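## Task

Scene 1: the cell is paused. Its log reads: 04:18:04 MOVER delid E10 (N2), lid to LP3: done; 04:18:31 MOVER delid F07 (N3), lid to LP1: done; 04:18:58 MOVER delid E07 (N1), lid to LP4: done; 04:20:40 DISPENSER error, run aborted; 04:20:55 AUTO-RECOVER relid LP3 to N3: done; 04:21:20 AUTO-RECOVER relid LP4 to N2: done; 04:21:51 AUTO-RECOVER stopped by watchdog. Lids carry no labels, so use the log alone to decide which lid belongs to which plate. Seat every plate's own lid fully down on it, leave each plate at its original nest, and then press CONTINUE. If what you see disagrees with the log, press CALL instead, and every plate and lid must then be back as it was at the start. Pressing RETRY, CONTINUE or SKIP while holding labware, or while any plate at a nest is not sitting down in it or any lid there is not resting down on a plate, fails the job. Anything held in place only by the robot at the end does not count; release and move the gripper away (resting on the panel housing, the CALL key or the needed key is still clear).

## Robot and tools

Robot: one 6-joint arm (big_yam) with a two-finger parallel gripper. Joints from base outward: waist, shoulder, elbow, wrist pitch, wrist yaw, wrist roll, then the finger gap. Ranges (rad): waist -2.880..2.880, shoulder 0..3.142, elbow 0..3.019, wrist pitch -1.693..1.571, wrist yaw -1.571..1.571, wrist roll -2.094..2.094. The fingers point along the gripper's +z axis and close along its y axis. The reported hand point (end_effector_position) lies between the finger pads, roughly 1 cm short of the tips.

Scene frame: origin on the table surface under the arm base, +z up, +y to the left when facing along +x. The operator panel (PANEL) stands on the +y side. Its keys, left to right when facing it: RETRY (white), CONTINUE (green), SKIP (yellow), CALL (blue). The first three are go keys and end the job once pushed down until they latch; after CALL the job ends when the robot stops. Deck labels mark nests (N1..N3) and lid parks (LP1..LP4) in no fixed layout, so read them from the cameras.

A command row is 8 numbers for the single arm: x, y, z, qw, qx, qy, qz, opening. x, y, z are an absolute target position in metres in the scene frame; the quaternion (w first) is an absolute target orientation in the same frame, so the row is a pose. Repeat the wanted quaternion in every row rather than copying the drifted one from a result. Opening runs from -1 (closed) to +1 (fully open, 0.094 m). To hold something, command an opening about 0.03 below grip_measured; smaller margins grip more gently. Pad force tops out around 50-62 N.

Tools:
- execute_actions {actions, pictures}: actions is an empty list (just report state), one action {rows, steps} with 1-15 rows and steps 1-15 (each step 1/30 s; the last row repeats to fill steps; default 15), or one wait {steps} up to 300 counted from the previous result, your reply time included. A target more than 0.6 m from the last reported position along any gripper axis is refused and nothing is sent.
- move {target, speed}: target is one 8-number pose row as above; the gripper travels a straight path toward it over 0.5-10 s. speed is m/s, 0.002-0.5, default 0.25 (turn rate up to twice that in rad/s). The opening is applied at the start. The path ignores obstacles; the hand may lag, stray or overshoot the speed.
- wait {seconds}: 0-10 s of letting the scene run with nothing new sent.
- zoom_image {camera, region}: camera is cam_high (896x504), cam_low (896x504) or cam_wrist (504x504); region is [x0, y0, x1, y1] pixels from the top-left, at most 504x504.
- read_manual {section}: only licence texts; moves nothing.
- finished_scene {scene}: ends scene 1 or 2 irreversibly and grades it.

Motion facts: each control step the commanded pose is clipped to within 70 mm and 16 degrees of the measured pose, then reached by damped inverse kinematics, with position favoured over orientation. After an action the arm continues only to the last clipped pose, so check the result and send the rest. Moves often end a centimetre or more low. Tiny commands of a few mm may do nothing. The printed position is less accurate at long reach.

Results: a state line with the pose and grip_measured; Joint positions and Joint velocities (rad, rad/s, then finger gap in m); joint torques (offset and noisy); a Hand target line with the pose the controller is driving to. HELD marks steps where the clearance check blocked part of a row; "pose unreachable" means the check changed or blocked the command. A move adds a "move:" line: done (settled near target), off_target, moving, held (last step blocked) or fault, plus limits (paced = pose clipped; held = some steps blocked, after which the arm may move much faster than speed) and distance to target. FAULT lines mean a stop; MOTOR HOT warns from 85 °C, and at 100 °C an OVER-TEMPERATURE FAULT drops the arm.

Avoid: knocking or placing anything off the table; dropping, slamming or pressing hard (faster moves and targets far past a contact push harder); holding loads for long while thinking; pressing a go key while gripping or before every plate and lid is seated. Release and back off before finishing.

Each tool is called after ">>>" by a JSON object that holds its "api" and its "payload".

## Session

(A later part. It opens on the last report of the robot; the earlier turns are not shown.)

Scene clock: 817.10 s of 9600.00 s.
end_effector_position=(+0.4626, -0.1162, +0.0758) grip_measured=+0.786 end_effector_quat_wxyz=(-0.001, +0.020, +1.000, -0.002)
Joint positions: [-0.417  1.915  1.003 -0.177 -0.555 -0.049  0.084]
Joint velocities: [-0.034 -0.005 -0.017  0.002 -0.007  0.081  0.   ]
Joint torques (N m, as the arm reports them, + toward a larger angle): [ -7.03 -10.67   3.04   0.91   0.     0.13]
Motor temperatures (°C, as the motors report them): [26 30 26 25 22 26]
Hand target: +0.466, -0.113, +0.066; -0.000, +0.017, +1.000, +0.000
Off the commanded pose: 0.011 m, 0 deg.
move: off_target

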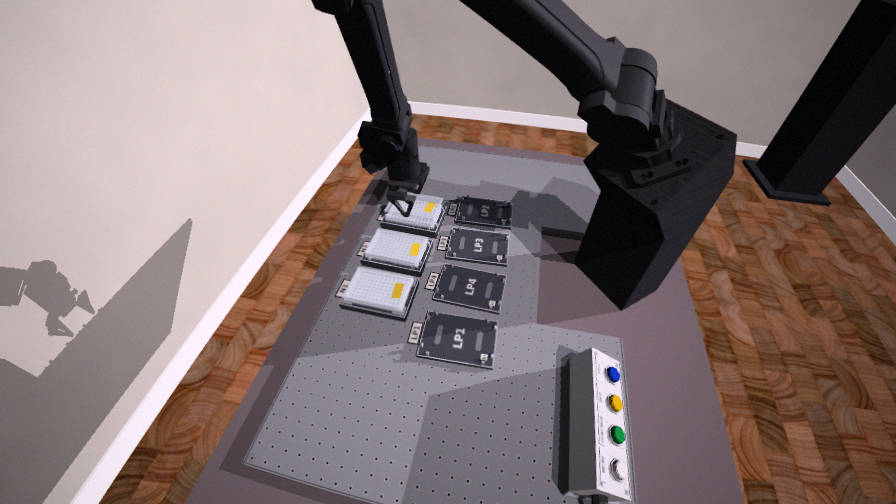

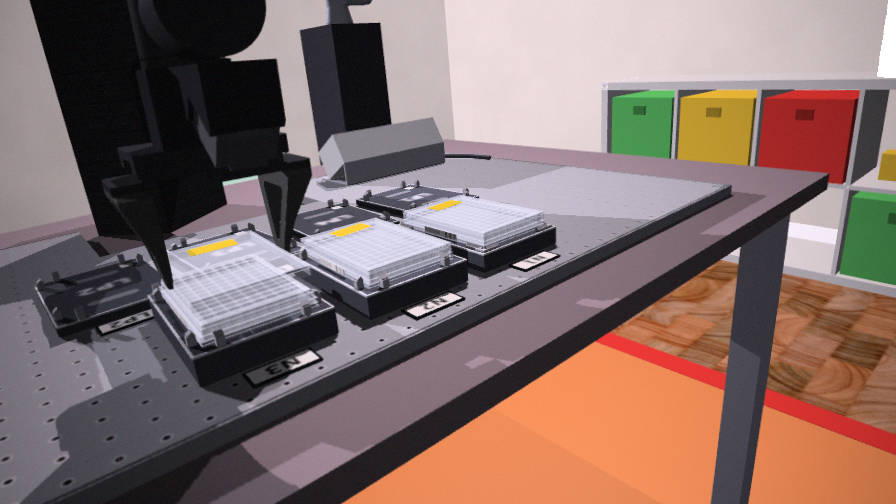

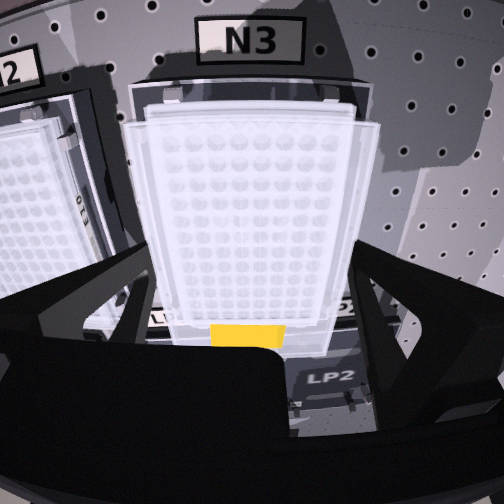

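>>> {"api": "move", "payload": {"target": [0.466,-0.118,0.105,0,0.017,1,0,0.76], "speed": 0.05}}

>>> {"api": "move", "payload": {"target": [0.4685,-0.1135,0.061,0,0.017,1,0,0.76], "speed": 0.03}}

>>> {"api": "zoom_image", "payload": {"camera": "cam_wrist", "region": [100, 70, 400, 360]}}

Scene clock: 858.50 s of 9600.00 s.
end_effector_position=(+0.4667, -0.1161, +0.0972) grip_measured=+0.786 end_effector_quat_wxyz=(-0.001, +0.017, +1.000, +0.001)
Joint positions: [-0.442  1.869  0.998 -0.232 -0.573 -0.083  0.084]
Joint velocities: [ 0.005 -0.005  0.002 -0.007 -0.066  0.007  0.   ]
Joint torques (N m, as the arm reports them, + toward a larger angle): [ -8.79 -13.74   1.39  -0.21  -0.13  -0.04]
Motor temperatures (°C, as the motors report them): [26 30 26 26 22 26]
Hand target: +0.466, -0.118, +0.105; +0.000, +0.017, +1.000, -0.000
Off the commanded pose: 0.008 m, 0 deg.
After step 90, 37.47 s passed at rest.
move: done

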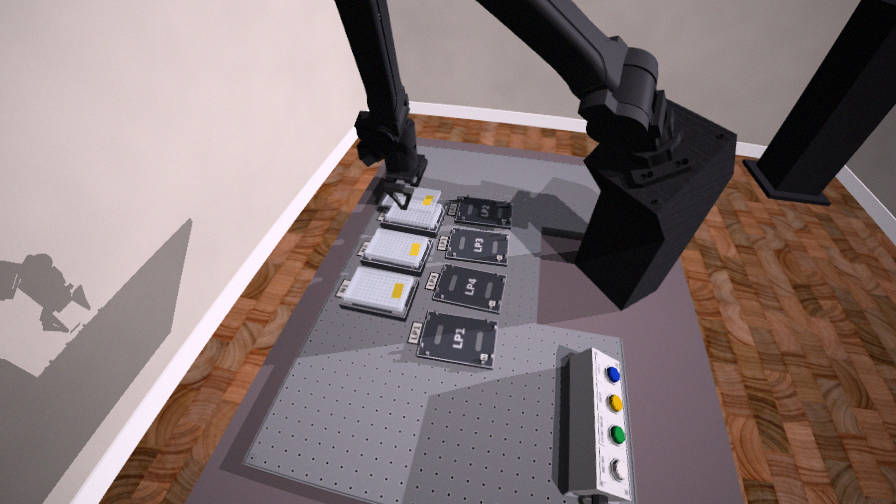

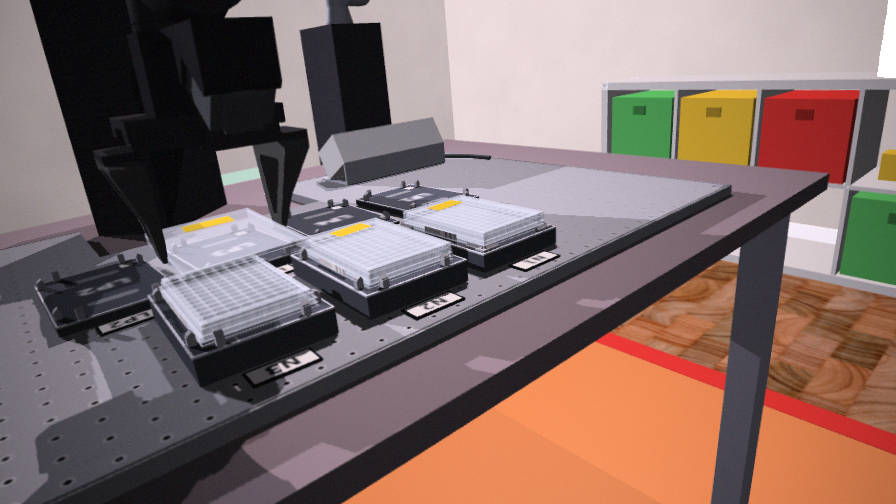

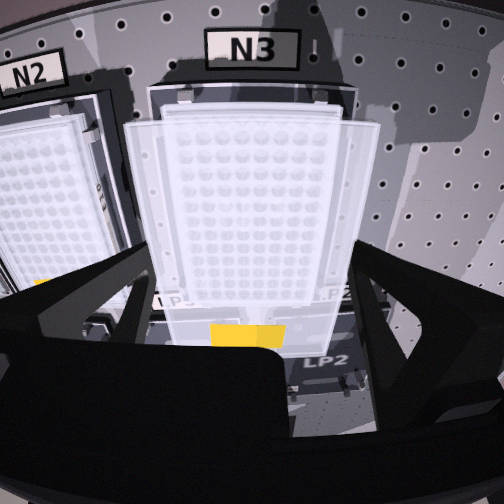

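Scene clock: 860.03 s of 9600.00 s.
end_effector_position=(+0.4661, -0.1160, +0.0712) grip_measured=+0.786 end_effector_quat_wxyz=(-0.000, +0.020, +1.000, -0.002)
Joint positions: [-0.411  1.927  1.016 -0.174 -0.553 -0.044  0.084]
Joint velocities: [-0.005 -0.005 -0.007 -0.007  0.022 -0.022  0.001]
Joint torques (N m, as the arm reports them, + toward a larger angle): [ -6.48 -10.69   3.12   1.1    0.06   0.16]
Motor temperatures (°C, as the motors report them): [26 30 26 26 22 26]
Hand target: +0.468, -0.113, +0.061; -0.000, +0.017, +1.000, +0.000
Off the commanded pose: 0.011 m, 0 deg.
move: off_target

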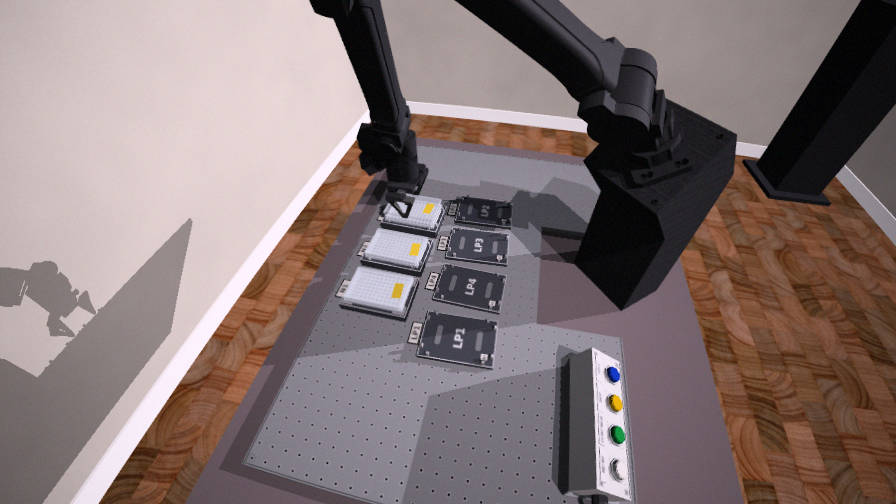

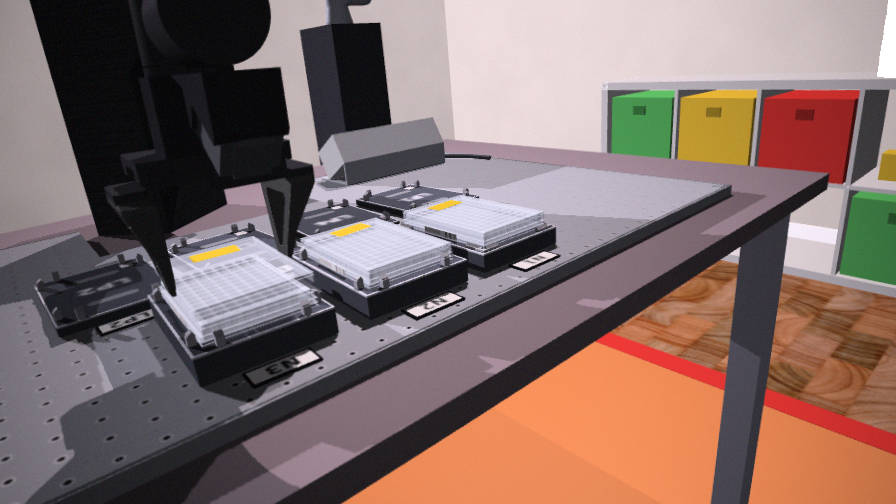

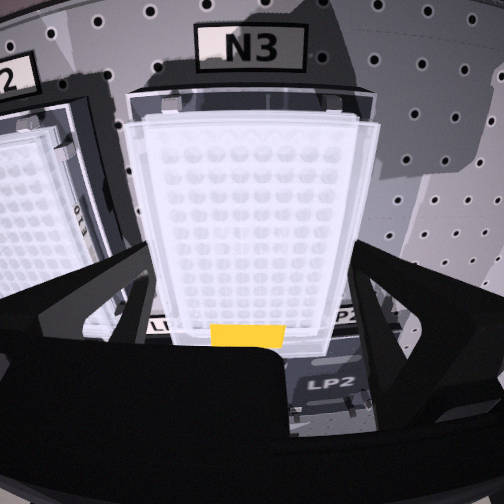

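Region (100, 70, 400, 360) of cam_wrist's 504x504 image, scaled by 1.680, with more detail than that image has; it fills the top 487 rows of this view, and the rest is white.

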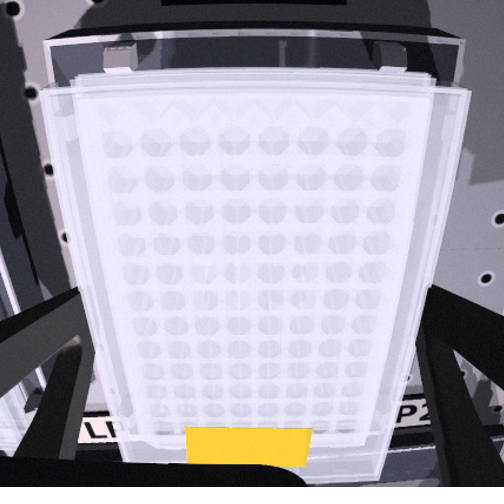

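>>> {"api": "zoom_image", "payload": {"camera": "cam_wrist", "region": [0, 80, 200, 180]}}

>>> {"api": "zoom_image", "payload": {"camera": "cam_low", "region": [130, 200, 480, 390]}}

Region (0, 80, 200, 180) of cam_wrist's 504x504 image, scaled by 2.520, with more detail than that image has.

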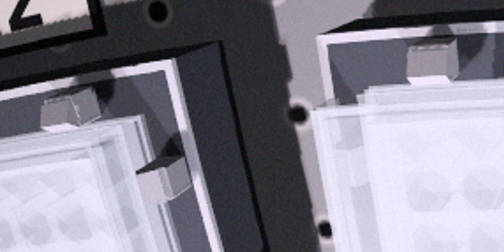

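Region (130, 200, 480, 390) of cam_low's 896x504 image, scaled by 1.440, with more detail than that image has; it fills the top 274 rows of this view, and the rest is white.

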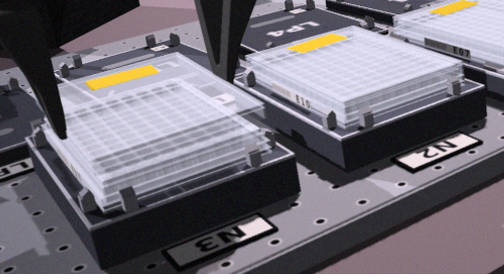

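>>> {"api": "execute_actions", "payload": {"actions": [{"rows":[[0.469,-0.1135,0.0605,0,0.017,1,0,0.76],[0.469,-0.1135,0.060,0,0.017,1,0,0.76],[0.469,-0.1135,0.0595,0,0.017,1,0,0.76],[0.469,-0.1135,0.059,0,0.017,1,0,0.76],[0.469,-0.1135,0.0585,0,0.017,1,0,0.76],[0.469,-0.1135,0.058,0,0.017,1,0,0.76],[0.469,-0.1135,0.0575,0,0.017,1,0,0.76],[0.469,-0.1135,0.057,0,0.017,1,0,0.76]],"steps":15}]}}

>>> {"api": "zoom_image", "payload": {"camera": "cam_wrist", "region": [100, 70, 400, 360]}}

Scene clock: 877.23 s of 9600.00 s.
end_effector_position=(+0.4670, -0.1167, +0.0679) grip_measured=+0.786 end_effector_quat_wxyz=(+0.001, +0.020, +1.000, -0.002)
Joint positions: [-0.409  1.935  1.021 -0.167 -0.551 -0.039  0.084]
Joint velocities: [-0.005 -0.005  0.022 -0.007  0.022 -0.007  0.002]
Joint torques (N m, as the arm reports them, + toward a larger angle): [ -6.74 -10.95   2.91   1.05   0.03   0.12]
Motor temperatures (°C, as the motors report them): [26 30 26 26 22 26]
Hand target: +0.469, -0.113, +0.057; -0.000, +0.017, +1.000, +0.000
Off the commanded pose: 0.012 m, 0 deg.
Steps of this call (steps 1 to 90: nothing new was sent; then 13.70 s passed at rest; steps 91 to 105: all 15 steps of this action). Readings (end_effector_position):
91: (+0.4661, -0.1160, +0.0712)
92: (+0.4661, -0.1160, +0.0712)
94: (+0.4660, -0.1163, +0.0710)
98: (+0.4669, -0.1171, +0.0696)
105: the state above

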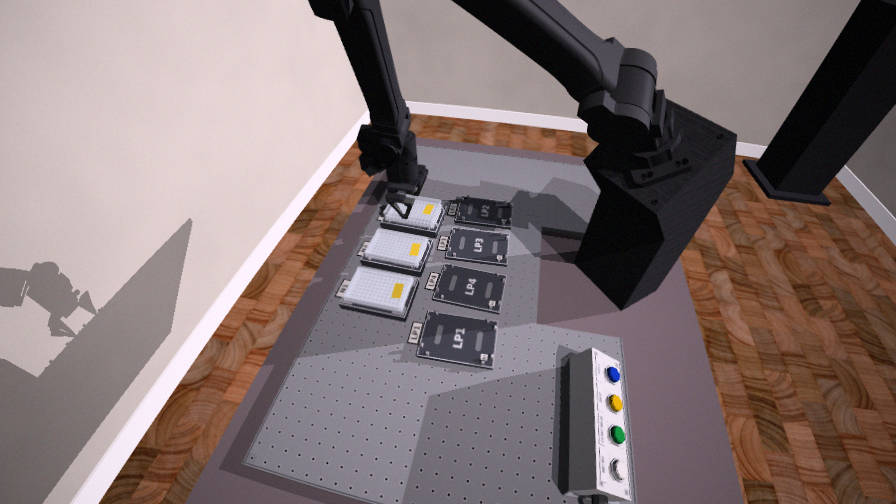

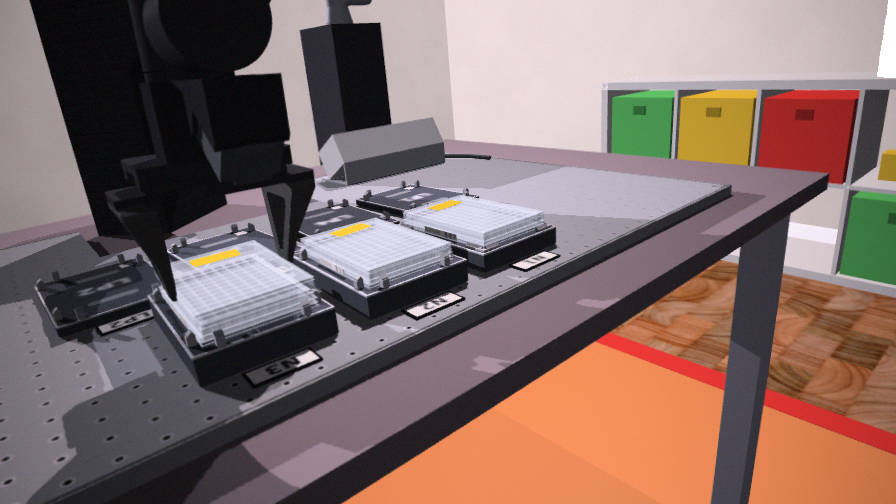

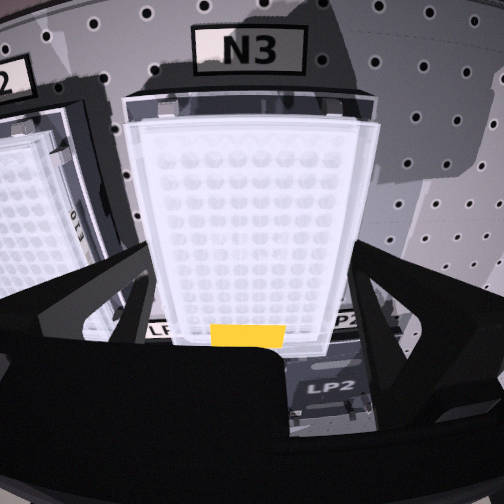

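Region (100, 70, 400, 360) of cam_wrist's 504x504 image, scaled by 1.680, with more detail than that image has; it fills the top 487 rows of this view, and the rest is white.

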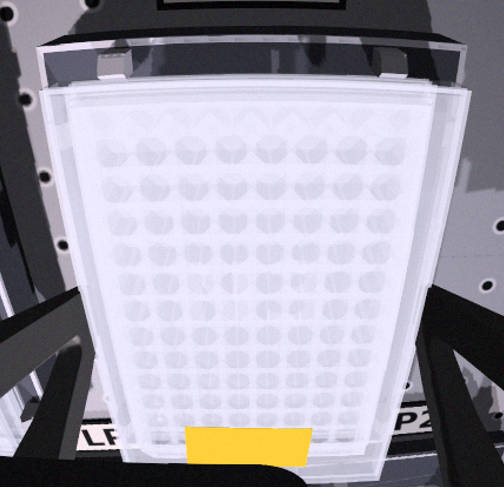

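>>> {"api": "execute_actions", "payload": {"actions": [{"rows":[[0.469,-0.1125,0.057,0,0.017,1,0,0.76],[0.469,-0.112,0.057,0,0.017,1,0,0.76],[0.469,-0.1115,0.0567,0,0.017,1,0,0.76],[0.469,-0.1115,0.0564,0,0.017,1,0,0.76],[0.469,-0.1115,0.056,0,0.017,1,0,0.76]],"steps":12}], "pictures": false}}

Scene clock: 886.10 s of 9600.00 s.
end_effector_position=(+0.4673, -0.1145, +0.0665) grip_measured=+0.786 end_effector_quat_wxyz=(+0.001, +0.020, +1.000, -0.002)
Joint positions: [-0.403  1.935  1.021 -0.165 -0.549 -0.035  0.084]
Joint velocities: [-0.005  0.005 -0.022 -0.007 -0.066  0.081 -0.001]
Joint torques (N m, as the arm reports them, + toward a larger angle): [ -6.64 -10.98   2.87   0.83   0.1    0.14]
Motor temperatures (°C, as the motors report them): [26 30 26 26 22 26]
Hand target: +0.469, -0.111, +0.056; -0.000, +0.017, +1.000, +0.000
Off the commanded pose: 0.011 m, 0 deg.
Steps of this call (steps 1 to 90: nothing new was sent; then 5.47 s passed at rest; steps 91 to 102: all 12 steps of this action). Readings (end_effector_position):
91: (+0.4670, -0.1168, +0.0679)
92: (+0.4669, -0.1167, +0.0678)
94: (+0.4670, -0.1165, +0.0676)
98: (+0.4674, -0.1150, +0.0668)
102: the state above

>>> {"api": "execute_actions", "payload": {"actions": [{"rows":[[0.469,-0.113,0.0557,0,0.017,1,0,0.76],[0.469,-0.113,0.0554,0,0.017,1,0,0.76],[0.469,-0.113,0.055,0,0.017,1,0,0.76],[0.469,-0.113,0.0546,0,0.017,1,0,0.76],[0.469,-0.113,0.0542,0,0.017,1,0,0.76]],"steps":12}], "pictures": false}}

Scene clock: 894.00 s of 9600.00 s.
end_effector_position=(+0.4655, -0.1155, +0.0646) grip_measured=+0.786 end_effector_quat_wxyz=(-0.001, +0.021, +1.000, -0.002)
Joint positions: [-0.403  1.941  1.021 -0.162 -0.549 -0.034  0.084]
Joint velocities: [ 0.024 -0.015 -0.007  0.012 -0.007  0.066 -0.001]
Joint torques (N m, as the arm reports them, + toward a larger angle): [ -6.3  -10.57   3.23   1.09   0.07   0.12]
Motor temperatures (°C, as the motors report them): [26 30 26 26 22 26]
Hand target: +0.469, -0.113, +0.055; +0.000, +0.017, +1.000, +0.000
Off the commanded pose: 0.011 m, 0 deg.
Steps of this call (steps 1 to 90: nothing new was sent; then 4.50 s passed at rest; steps 91 to 102: all 12 steps of this action). Readings (end_effector_position):
91: (+0.4673, -0.1145, +0.0665)
92: (+0.4672, -0.1145, +0.0664)
94: (+0.4670, -0.1147, +0.0661)
98: (+0.4662, -0.1153, +0.0651)
102: the state above

>>> {"api": "execute_actions", "payload": {"actions": [{"rows":[[0.4695,-0.113,0.0542,0,0.017,1,0,0.76],[0.470,-0.113,0.054,0,0.017,1,0,0.76],[0.470,-0.113,0.0535,0,0.017,1,0,0.76],[0.470,-0.113,0.053,0,0.017,1,0,0.76],[0.4695,-0.113,0.0525,0,0.017,1,0,0.76],[0.4695,-0.113,0.052,0,0.017,1,0,0.76],[0.4695,-0.113,0.0515,0,0.017,1,0,0.76]],"steps":14}]}}

>>> {"api": "zoom_image", "payload": {"camera": "cam_wrist", "region": [100, 70, 400, 360]}}

Scene clock: 905.97 s of 9600.00 s.
end_effector_position=(+0.4690, -0.1163, +0.0636) grip_measured=+0.786 end_effector_quat_wxyz=(+0.002, +0.020, +1.000, -0.003)
Joint positions: [-0.403  1.945  1.029 -0.159 -0.547 -0.032  0.084]
Joint velocities: [-0.005 -0.015 -0.022 -0.002 -0.007  0.022  0.002]
Joint torques (N m, as the arm reports them, + toward a larger angle): [ -6.68 -10.26   2.71   0.93   0.1    0.13]
Motor temperatures (°C, as the motors report them): [26 30 26 26 22 26]
Hand target: +0.469, -0.113, +0.052; -0.000, +0.017, +1.000, +0.000
Off the commanded pose: 0.013 m, 1 deg.
Steps of this call (steps 1 to 90: nothing new was sent; then 8.50 s passed at rest; steps 91 to 104: all 14 steps of this action). Readings (end_effector_position):
91: (+0.4655, -0.1155, +0.0646)
92: (+0.4658, -0.1155, +0.0646)
94: (+0.4668, -0.1158, +0.0645)
98: (+0.4692, -0.1164, +0.0640)
104: the state above

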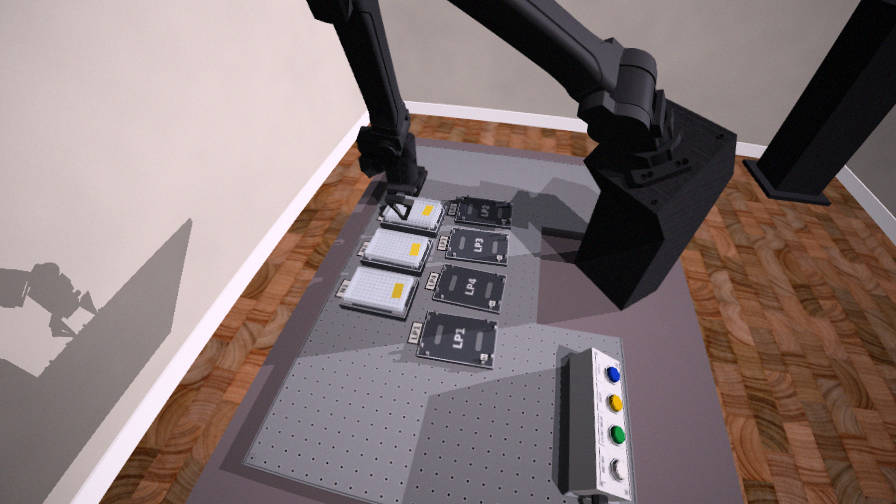

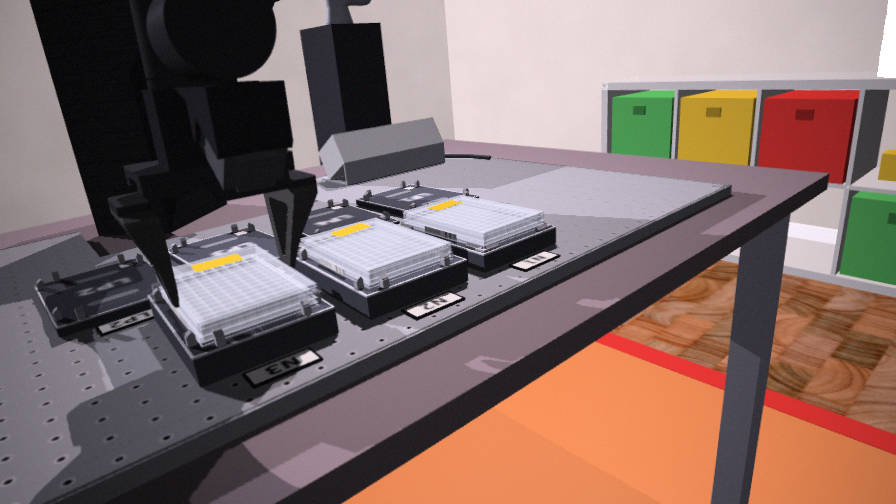

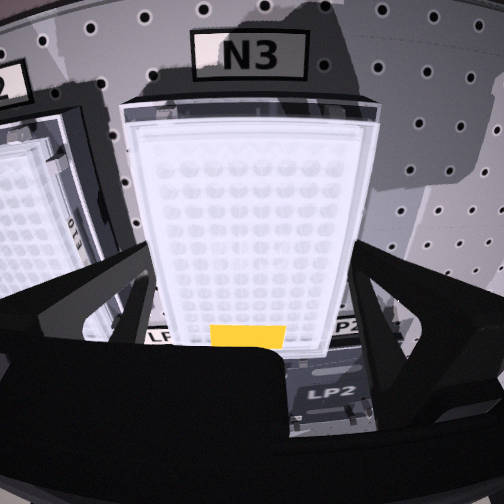

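Region (100, 70, 400, 360) of cam_wrist's 504x504 image, scaled by 1.680, with more detail than that image has; it fills the top 487 rows of this view, and the rest is white.

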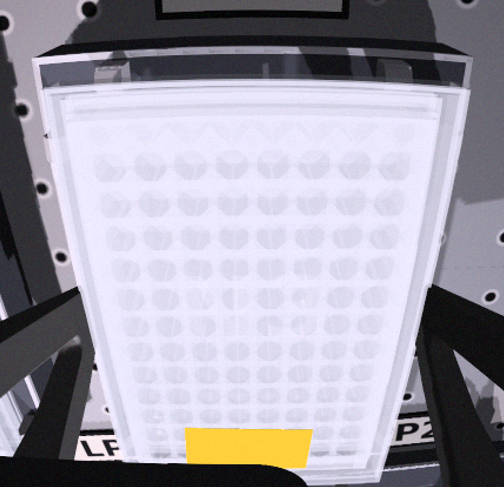

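>>> {"api": "zoom_image", "payload": {"camera": "cam_wrist", "region": [110, 90, 250, 170]}}

>>> {"api": "zoom_image", "payload": {"camera": "cam_wrist", "region": [250, 90, 390, 170]}}

Region (110, 90, 250, 170) of cam_wrist's 504x504 image, scaled by 3.600, with more detail than that image has; it fills the top 288 rows of this view, and the rest is white.

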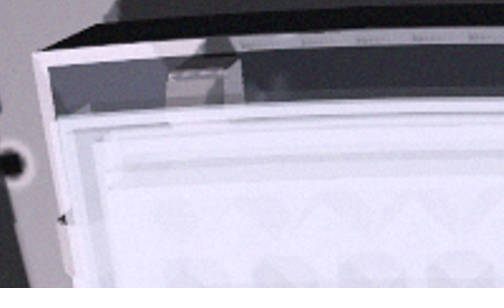

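Region (250, 90, 390, 170) of cam_wrist's 504x504 image, scaled by 3.600, with more detail than that image has; it fills the top 288 rows of this view, and the rest is white.

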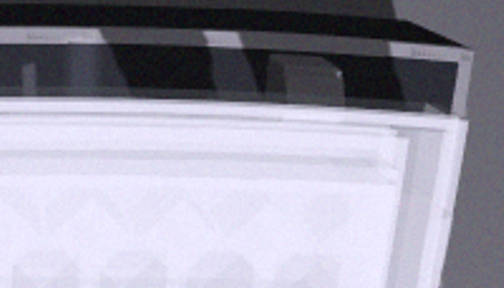

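>>> {"api": "move", "payload": {"target": [0.466,-0.118,0.10,0,0.017,1,0,0.76], "speed": 0.05}}

>>> {"api": "move", "payload": {"target": [0.4685,-0.113,0.056,0,0.017,1,0,0.76], "speed": 0.025}}

>>> {"api": "zoom_image", "payload": {"camera": "cam_wrist", "region": [110, 90, 390, 170]}}

Scene clock: 949.77 s of 9600.00 s.
end_effector_position=(+0.4661, -0.1165, +0.0916) grip_measured=+0.786 end_effector_quat_wxyz=(-0.001, +0.017, +1.000, +0.001)
Joint positions: [-0.436  1.882  1.001 -0.221 -0.57  -0.077  0.084]
Joint velocities: [-0.015 -0.015  0.007  0.012 -0.022 -0.007  0.   ]
Joint torques (N m, as the arm reports them, + toward a larger angle): [ -8.07 -14.27   1.2   -0.19  -0.19  -0.1 ]
Motor temperatures (°C, as the motors report them): [26 30 26 26 22 26]
Hand target: +0.466, -0.119, +0.100; -0.000, +0.017, +1.000, -0.000
Off the commanded pose: 0.009 m, 0 deg.
After step 90, 39.73 s passed at rest.
move: done

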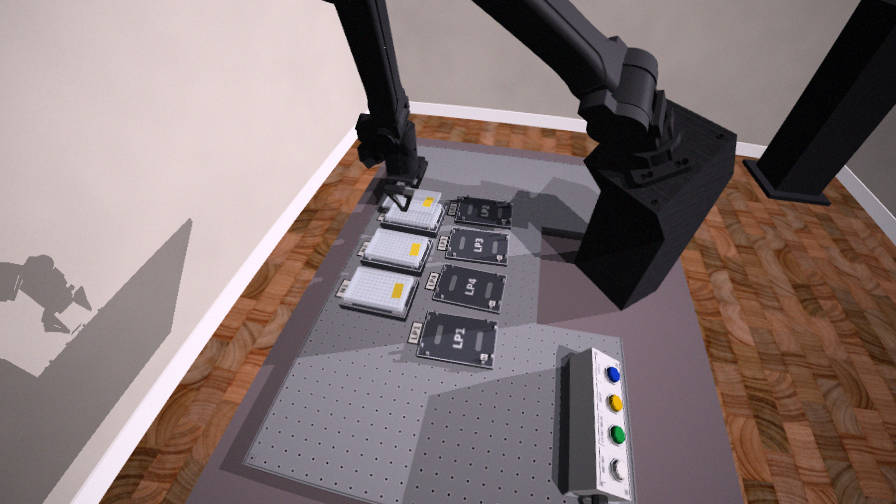

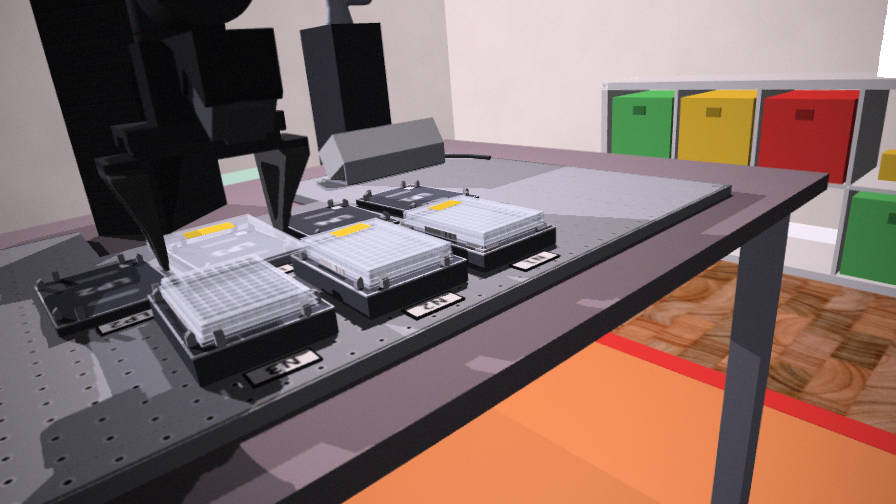

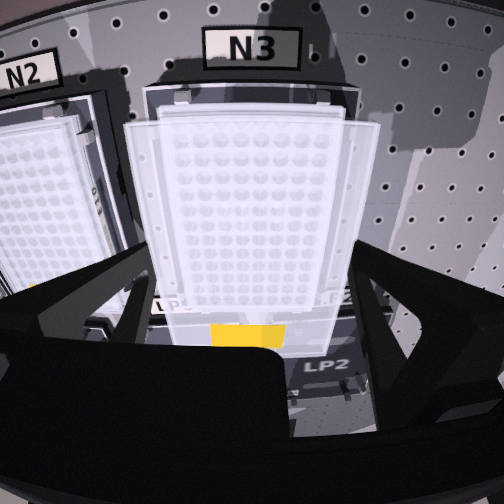

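Scene clock: 951.50 s of 9600.00 s.
end_effector_position=(+0.4663, -0.1155, +0.0663) grip_measured=+0.786 end_effector_quat_wxyz=(+0.000, +0.020, +1.000, -0.002)
Joint positions: [-0.405  1.937  1.021 -0.164 -0.55  -0.037  0.084]
Joint velocities: [ 0.005 -0.005 -0.007 -0.022 -0.051 -0.066 -0.001]
Joint torques (N m, as the arm reports them, + toward a larger angle): [ -6.77 -11.26   2.97   0.98   0.06   0.16]
Motor temperatures (°C, as the motors report them): [26 30 26 26 22 26]
Hand target: +0.469, -0.112, +0.056; +0.000, +0.017, +1.000, +0.000
Off the commanded pose: 0.011 m, 0 deg.
move: off_target

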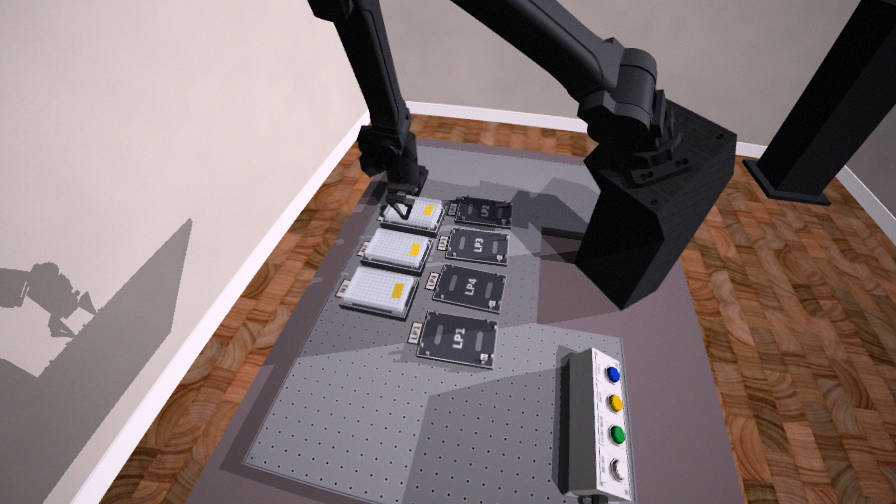

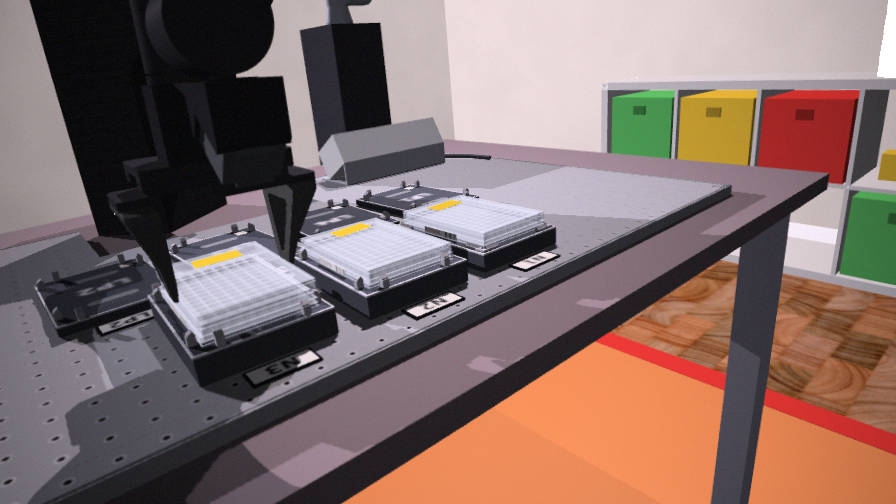

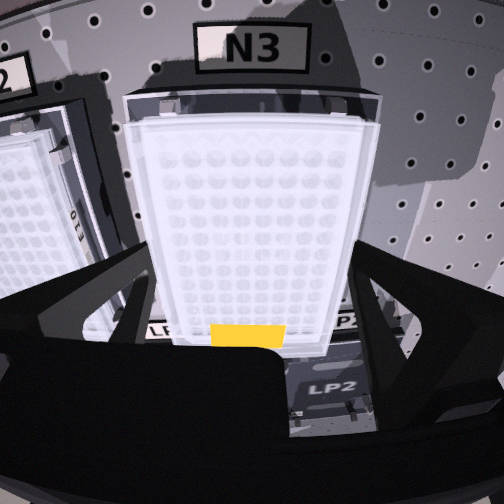

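Region (110, 90, 390, 170) of cam_wrist's 504x504 image, scaled by 1.800, with more detail than that image has; it fills the top 144 rows of this view, and the rest is white.

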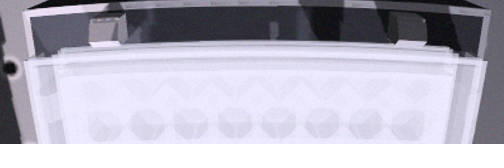

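Well centered. Continue descending.

>>> {"api": "execute_actions", "payload": {"actions": [{"rows":[[0.4685,-0.113,0.0553,0,0.017,1,0,0.76],[0.4685,-0.113,0.0546,0,0.017,1,0,0.76],[0.4685,-0.113,0.0539,0,0.017,1,0,0.76],[0.4685,-0.113,0.0532,0,0.017,1,0,0.76],[0.4685,-0.113,0.0525,0,0.017,1,0,0.76],[0.4685,-0.113,0.0518,0,0.017,1,0,0.76],[0.4685,-0.113,0.0511,0,0.017,1,0,0.76],[0.4685,-0.113,0.0504,0,0.017,1,0,0.76],[0.4685,-0.113,0.0497,0,0.017,1,0,0.76],[0.4685,-0.113,0.049,0,0.017,1,0,0.76]],"steps":15}], "pictures": false}}

Scene clock: 963.97 s of 9600.00 s.
end_effector_position=(+0.4673, -0.1167, +0.0620) grip_measured=+0.786 end_effector_quat_wxyz=(+0.001, +0.020, +1.000, -0.003)
Joint positions: [-0.402  1.949  1.027 -0.154 -0.546 -0.031  0.084]
Joint velocities: [ 0.005 -0.005  0.007  0.017 -0.022  0.022  0.   ]
Joint torques (N m, as the arm reports them, + toward a larger angle): [ -6.44 -10.87   2.88   0.92   0.1    0.15]
Motor temperatures (°C, as the motors report them): [27 30 26 26 22 26]
Hand target: +0.468, -0.113, +0.049; -0.000, +0.017, +1.000, +0.000
Off the commanded pose: 0.014 m, 1 deg.
Steps of this call (steps 1 to 90: nothing new was sent; then 8.97 s passed at rest; steps 91 to 105: all 15 steps of this action). Readings (end_effector_position):
91: (+0.4662, -0.1156, +0.0663)
92: (+0.4662, -0.1157, +0.0662)
94: (+0.4667, -0.1159, +0.0660)
98: (+0.4676, -0.1167, +0.0638)
105: the state above

>>> {"api": "execute_actions", "payload": {"actions": [{"rows":[[0.468,-0.1125,0.049,0,0.017,1,0,0.76],[0.4675,-0.112,0.049,0,0.017,1,0,0.76],[0.4675,-0.112,0.0486,0,0.017,1,0,0.76],[0.4675,-0.112,0.0482,0,0.017,1,0,0.76],[0.4675,-0.112,0.0478,0,0.017,1,0,0.76]],"steps":15}]}}

>>> {"api": "zoom_image", "payload": {"camera": "cam_wrist", "region": [100, 70, 400, 360]}}

Scene clock: 976.10 s of 9600.00 s.
end_effector_position=(+0.4678, -0.1170, +0.0620) grip_measured=+0.786 end_effector_quat_wxyz=(+0.002, +0.021, +1.000, -0.004)
Joint positions: [-0.402  1.949  1.027 -0.152 -0.544 -0.028  0.084]
Joint velocities: [-0.005 -0.015  0.002  0.002 -0.037  0.051  0.   ]
Joint torques (N m, as the arm reports them, + toward a larger angle): [ -6.58 -10.73   2.52   1.2    0.07   0.2 ]
Motor temperatures (°C, as the motors report them): [27 30 26 26 22 26]
Hand target: +0.467, -0.112, +0.048; -0.000, +0.017, +1.000, +0.000
Off the commanded pose: 0.015 m, 1 deg.
Steps of this call (steps 1 to 90: nothing new was sent; then 8.63 s passed at rest; steps 91 to 105: all 15 steps of this action). Readings (end_effector_position):
91: (+0.4673, -0.1167, +0.0620)
92: (+0.4675, -0.1168, +0.0620)
94: (+0.4677, -0.1169, +0.0620)
98: (+0.4678, -0.1170, +0.0620)
105: the state above

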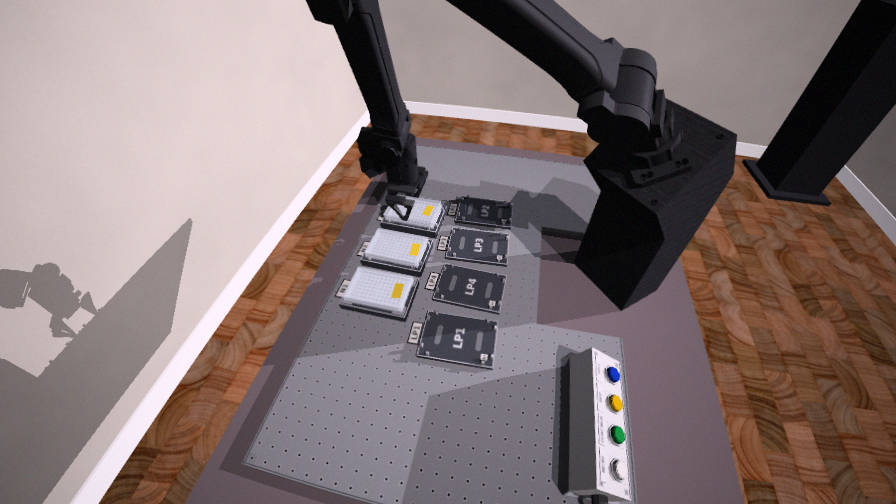

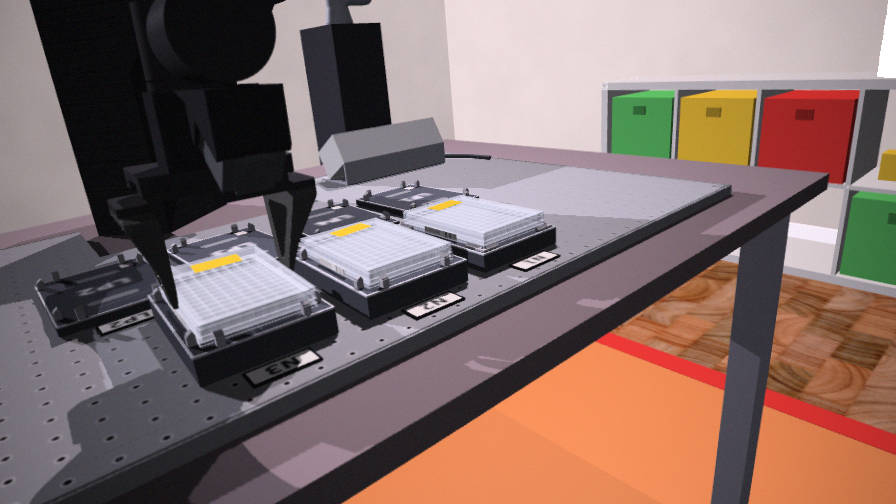

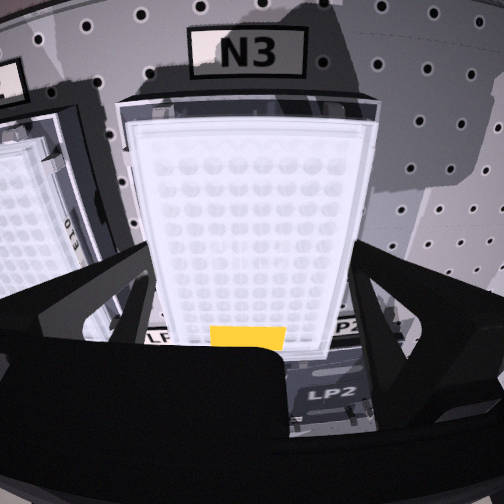

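Region (100, 70, 400, 360) of cam_wrist's 504x504 image, scaled by 1.680, with more detail than that image has; it fills the top 487 rows of this view, and the rest is white.

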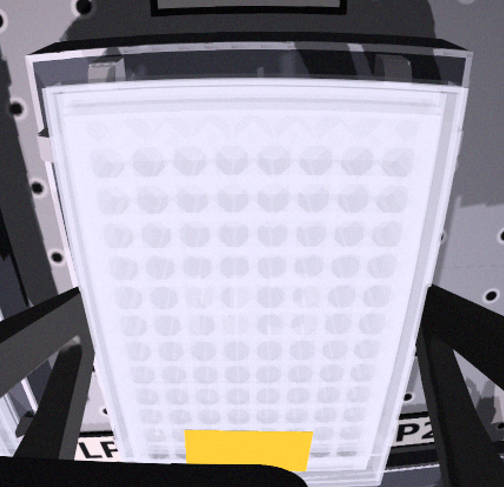

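>>> {"api": "move", "payload": {"target": [0.466,-0.118,0.10,0,0.017,1,0,0.76], "speed": 0.05}}

>>> {"api": "move", "payload": {"target": [0.468,-0.1128,0.0485,0,0.017,1,0,0.76], "speed": 0.025}}

>>> {"api": "zoom_image", "payload": {"camera": "cam_wrist", "region": [100, 70, 400, 360]}}

Scene clock: 986.17 s of 9600.00 s.
end_effector_position=(+0.4661, -0.1161, +0.0916) grip_measured=+0.786 end_effector_quat_wxyz=(-0.001, +0.017, +1.000, +0.001)
Joint positions: [-0.436  1.882  1.001 -0.221 -0.571 -0.077  0.084]
Joint velocities: [-0.015 -0.005  0.007  0.007 -0.051 -0.095 -0.   ]
Joint torques (N m, as the arm reports them, + toward a larger angle): [ -8.28 -14.87   1.17  -0.25  -0.19  -0.04]
Motor temperatures (°C, as the motors report them): [27 30 26 26 22 26]
Hand target: +0.466, -0.118, +0.100; +0.000, +0.017, +1.000, -0.000
Off the commanded pose: 0.009 m, 0 deg.
After step 90, 5.97 s passed at rest.
move: done

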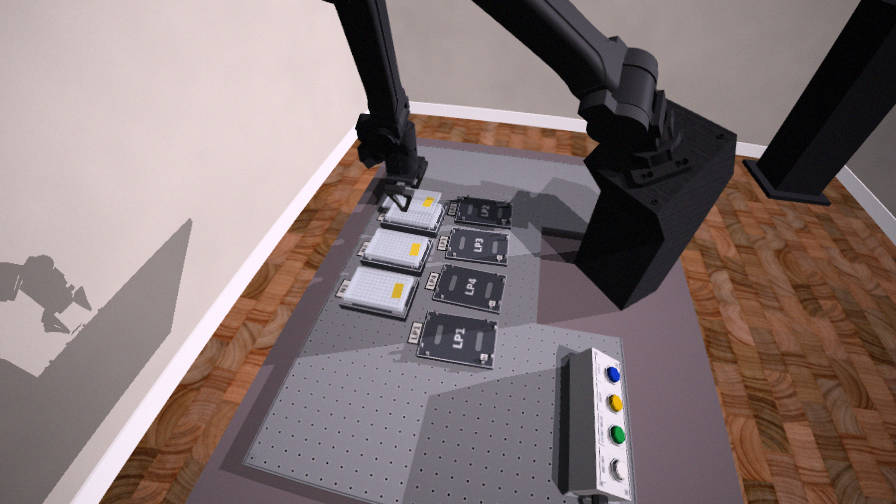

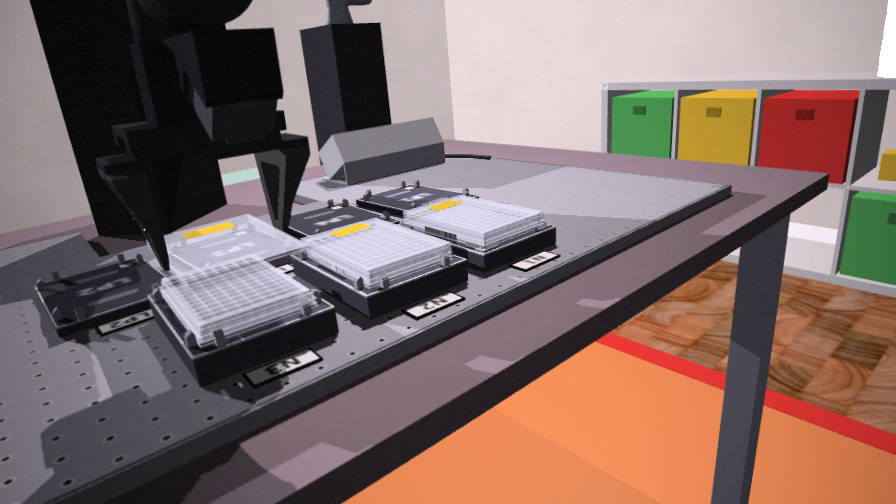

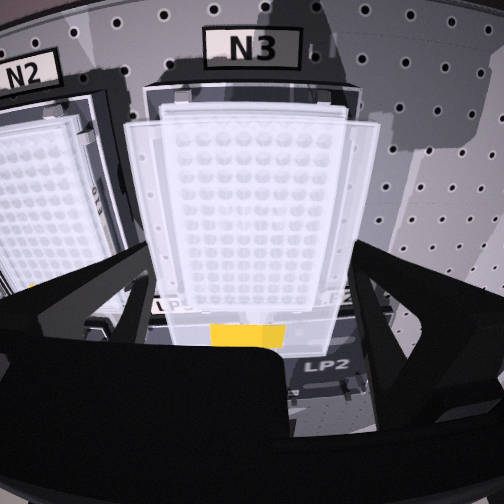

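Scene clock: 988.13 s of 9600.00 s.
end_effector_position=(+0.4662, -0.1164, +0.0613) grip_measured=+0.786 end_effector_quat_wxyz=(+0.000, +0.020, +1.000, -0.003)
Joint positions: [-0.401  1.949  1.025 -0.154 -0.546 -0.031  0.084]
Joint velocities: [-0.015 -0.005 -0.012 -0.012 -0.051 -0.022 -0.001]
Joint torques (N m, as the arm reports them, + toward a larger angle): [ -6.65 -10.11   3.1    1.08   0.11   0.18]
Motor temperatures (°C, as the motors report them): [27 30 26 26 22 26]
Hand target: +0.468, -0.112, +0.049; -0.000, +0.017, +1.000, +0.000
Off the commanded pose: 0.013 m, 1 deg.
move: off_target

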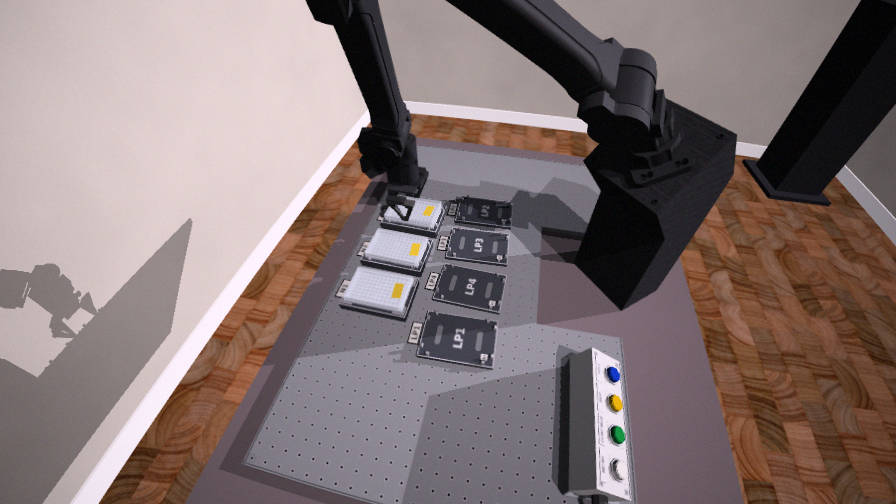

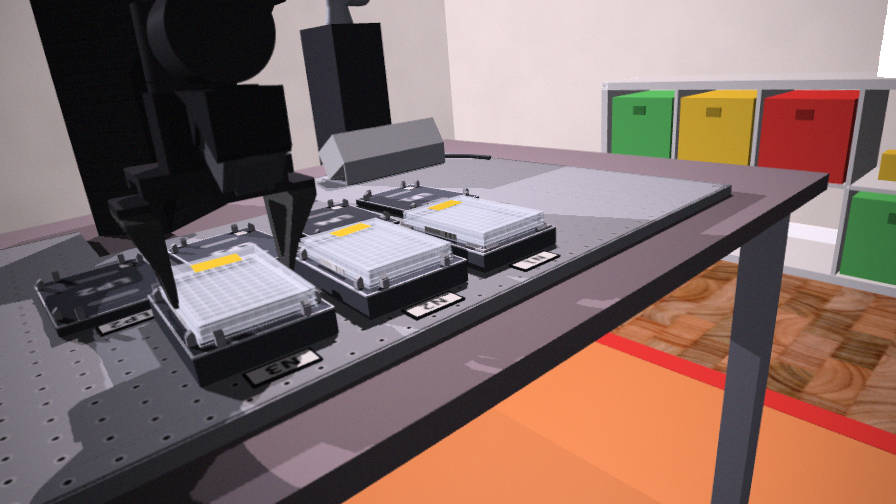

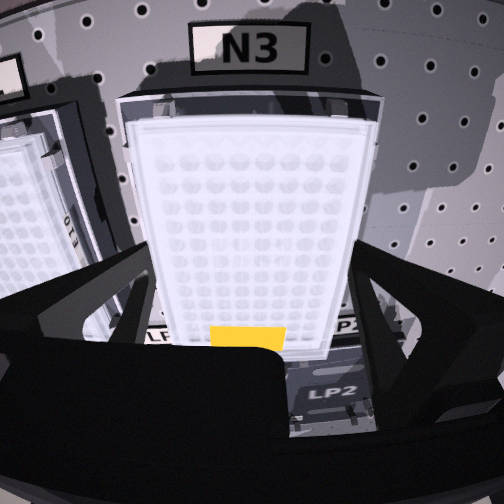

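Region (100, 70, 400, 360) of cam_wrist's 504x504 image, scaled by 1.680, with more detail than that image has; it fills the top 487 rows of this view, and the rest is white.

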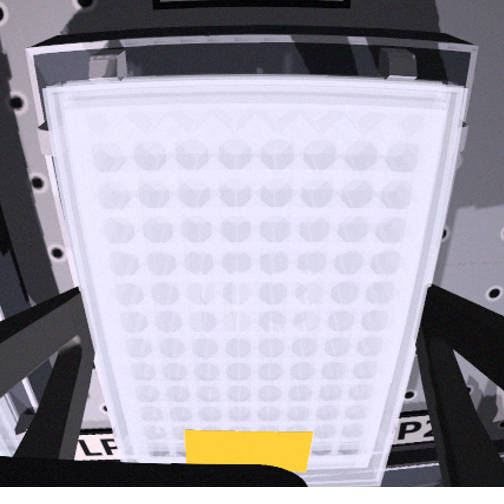

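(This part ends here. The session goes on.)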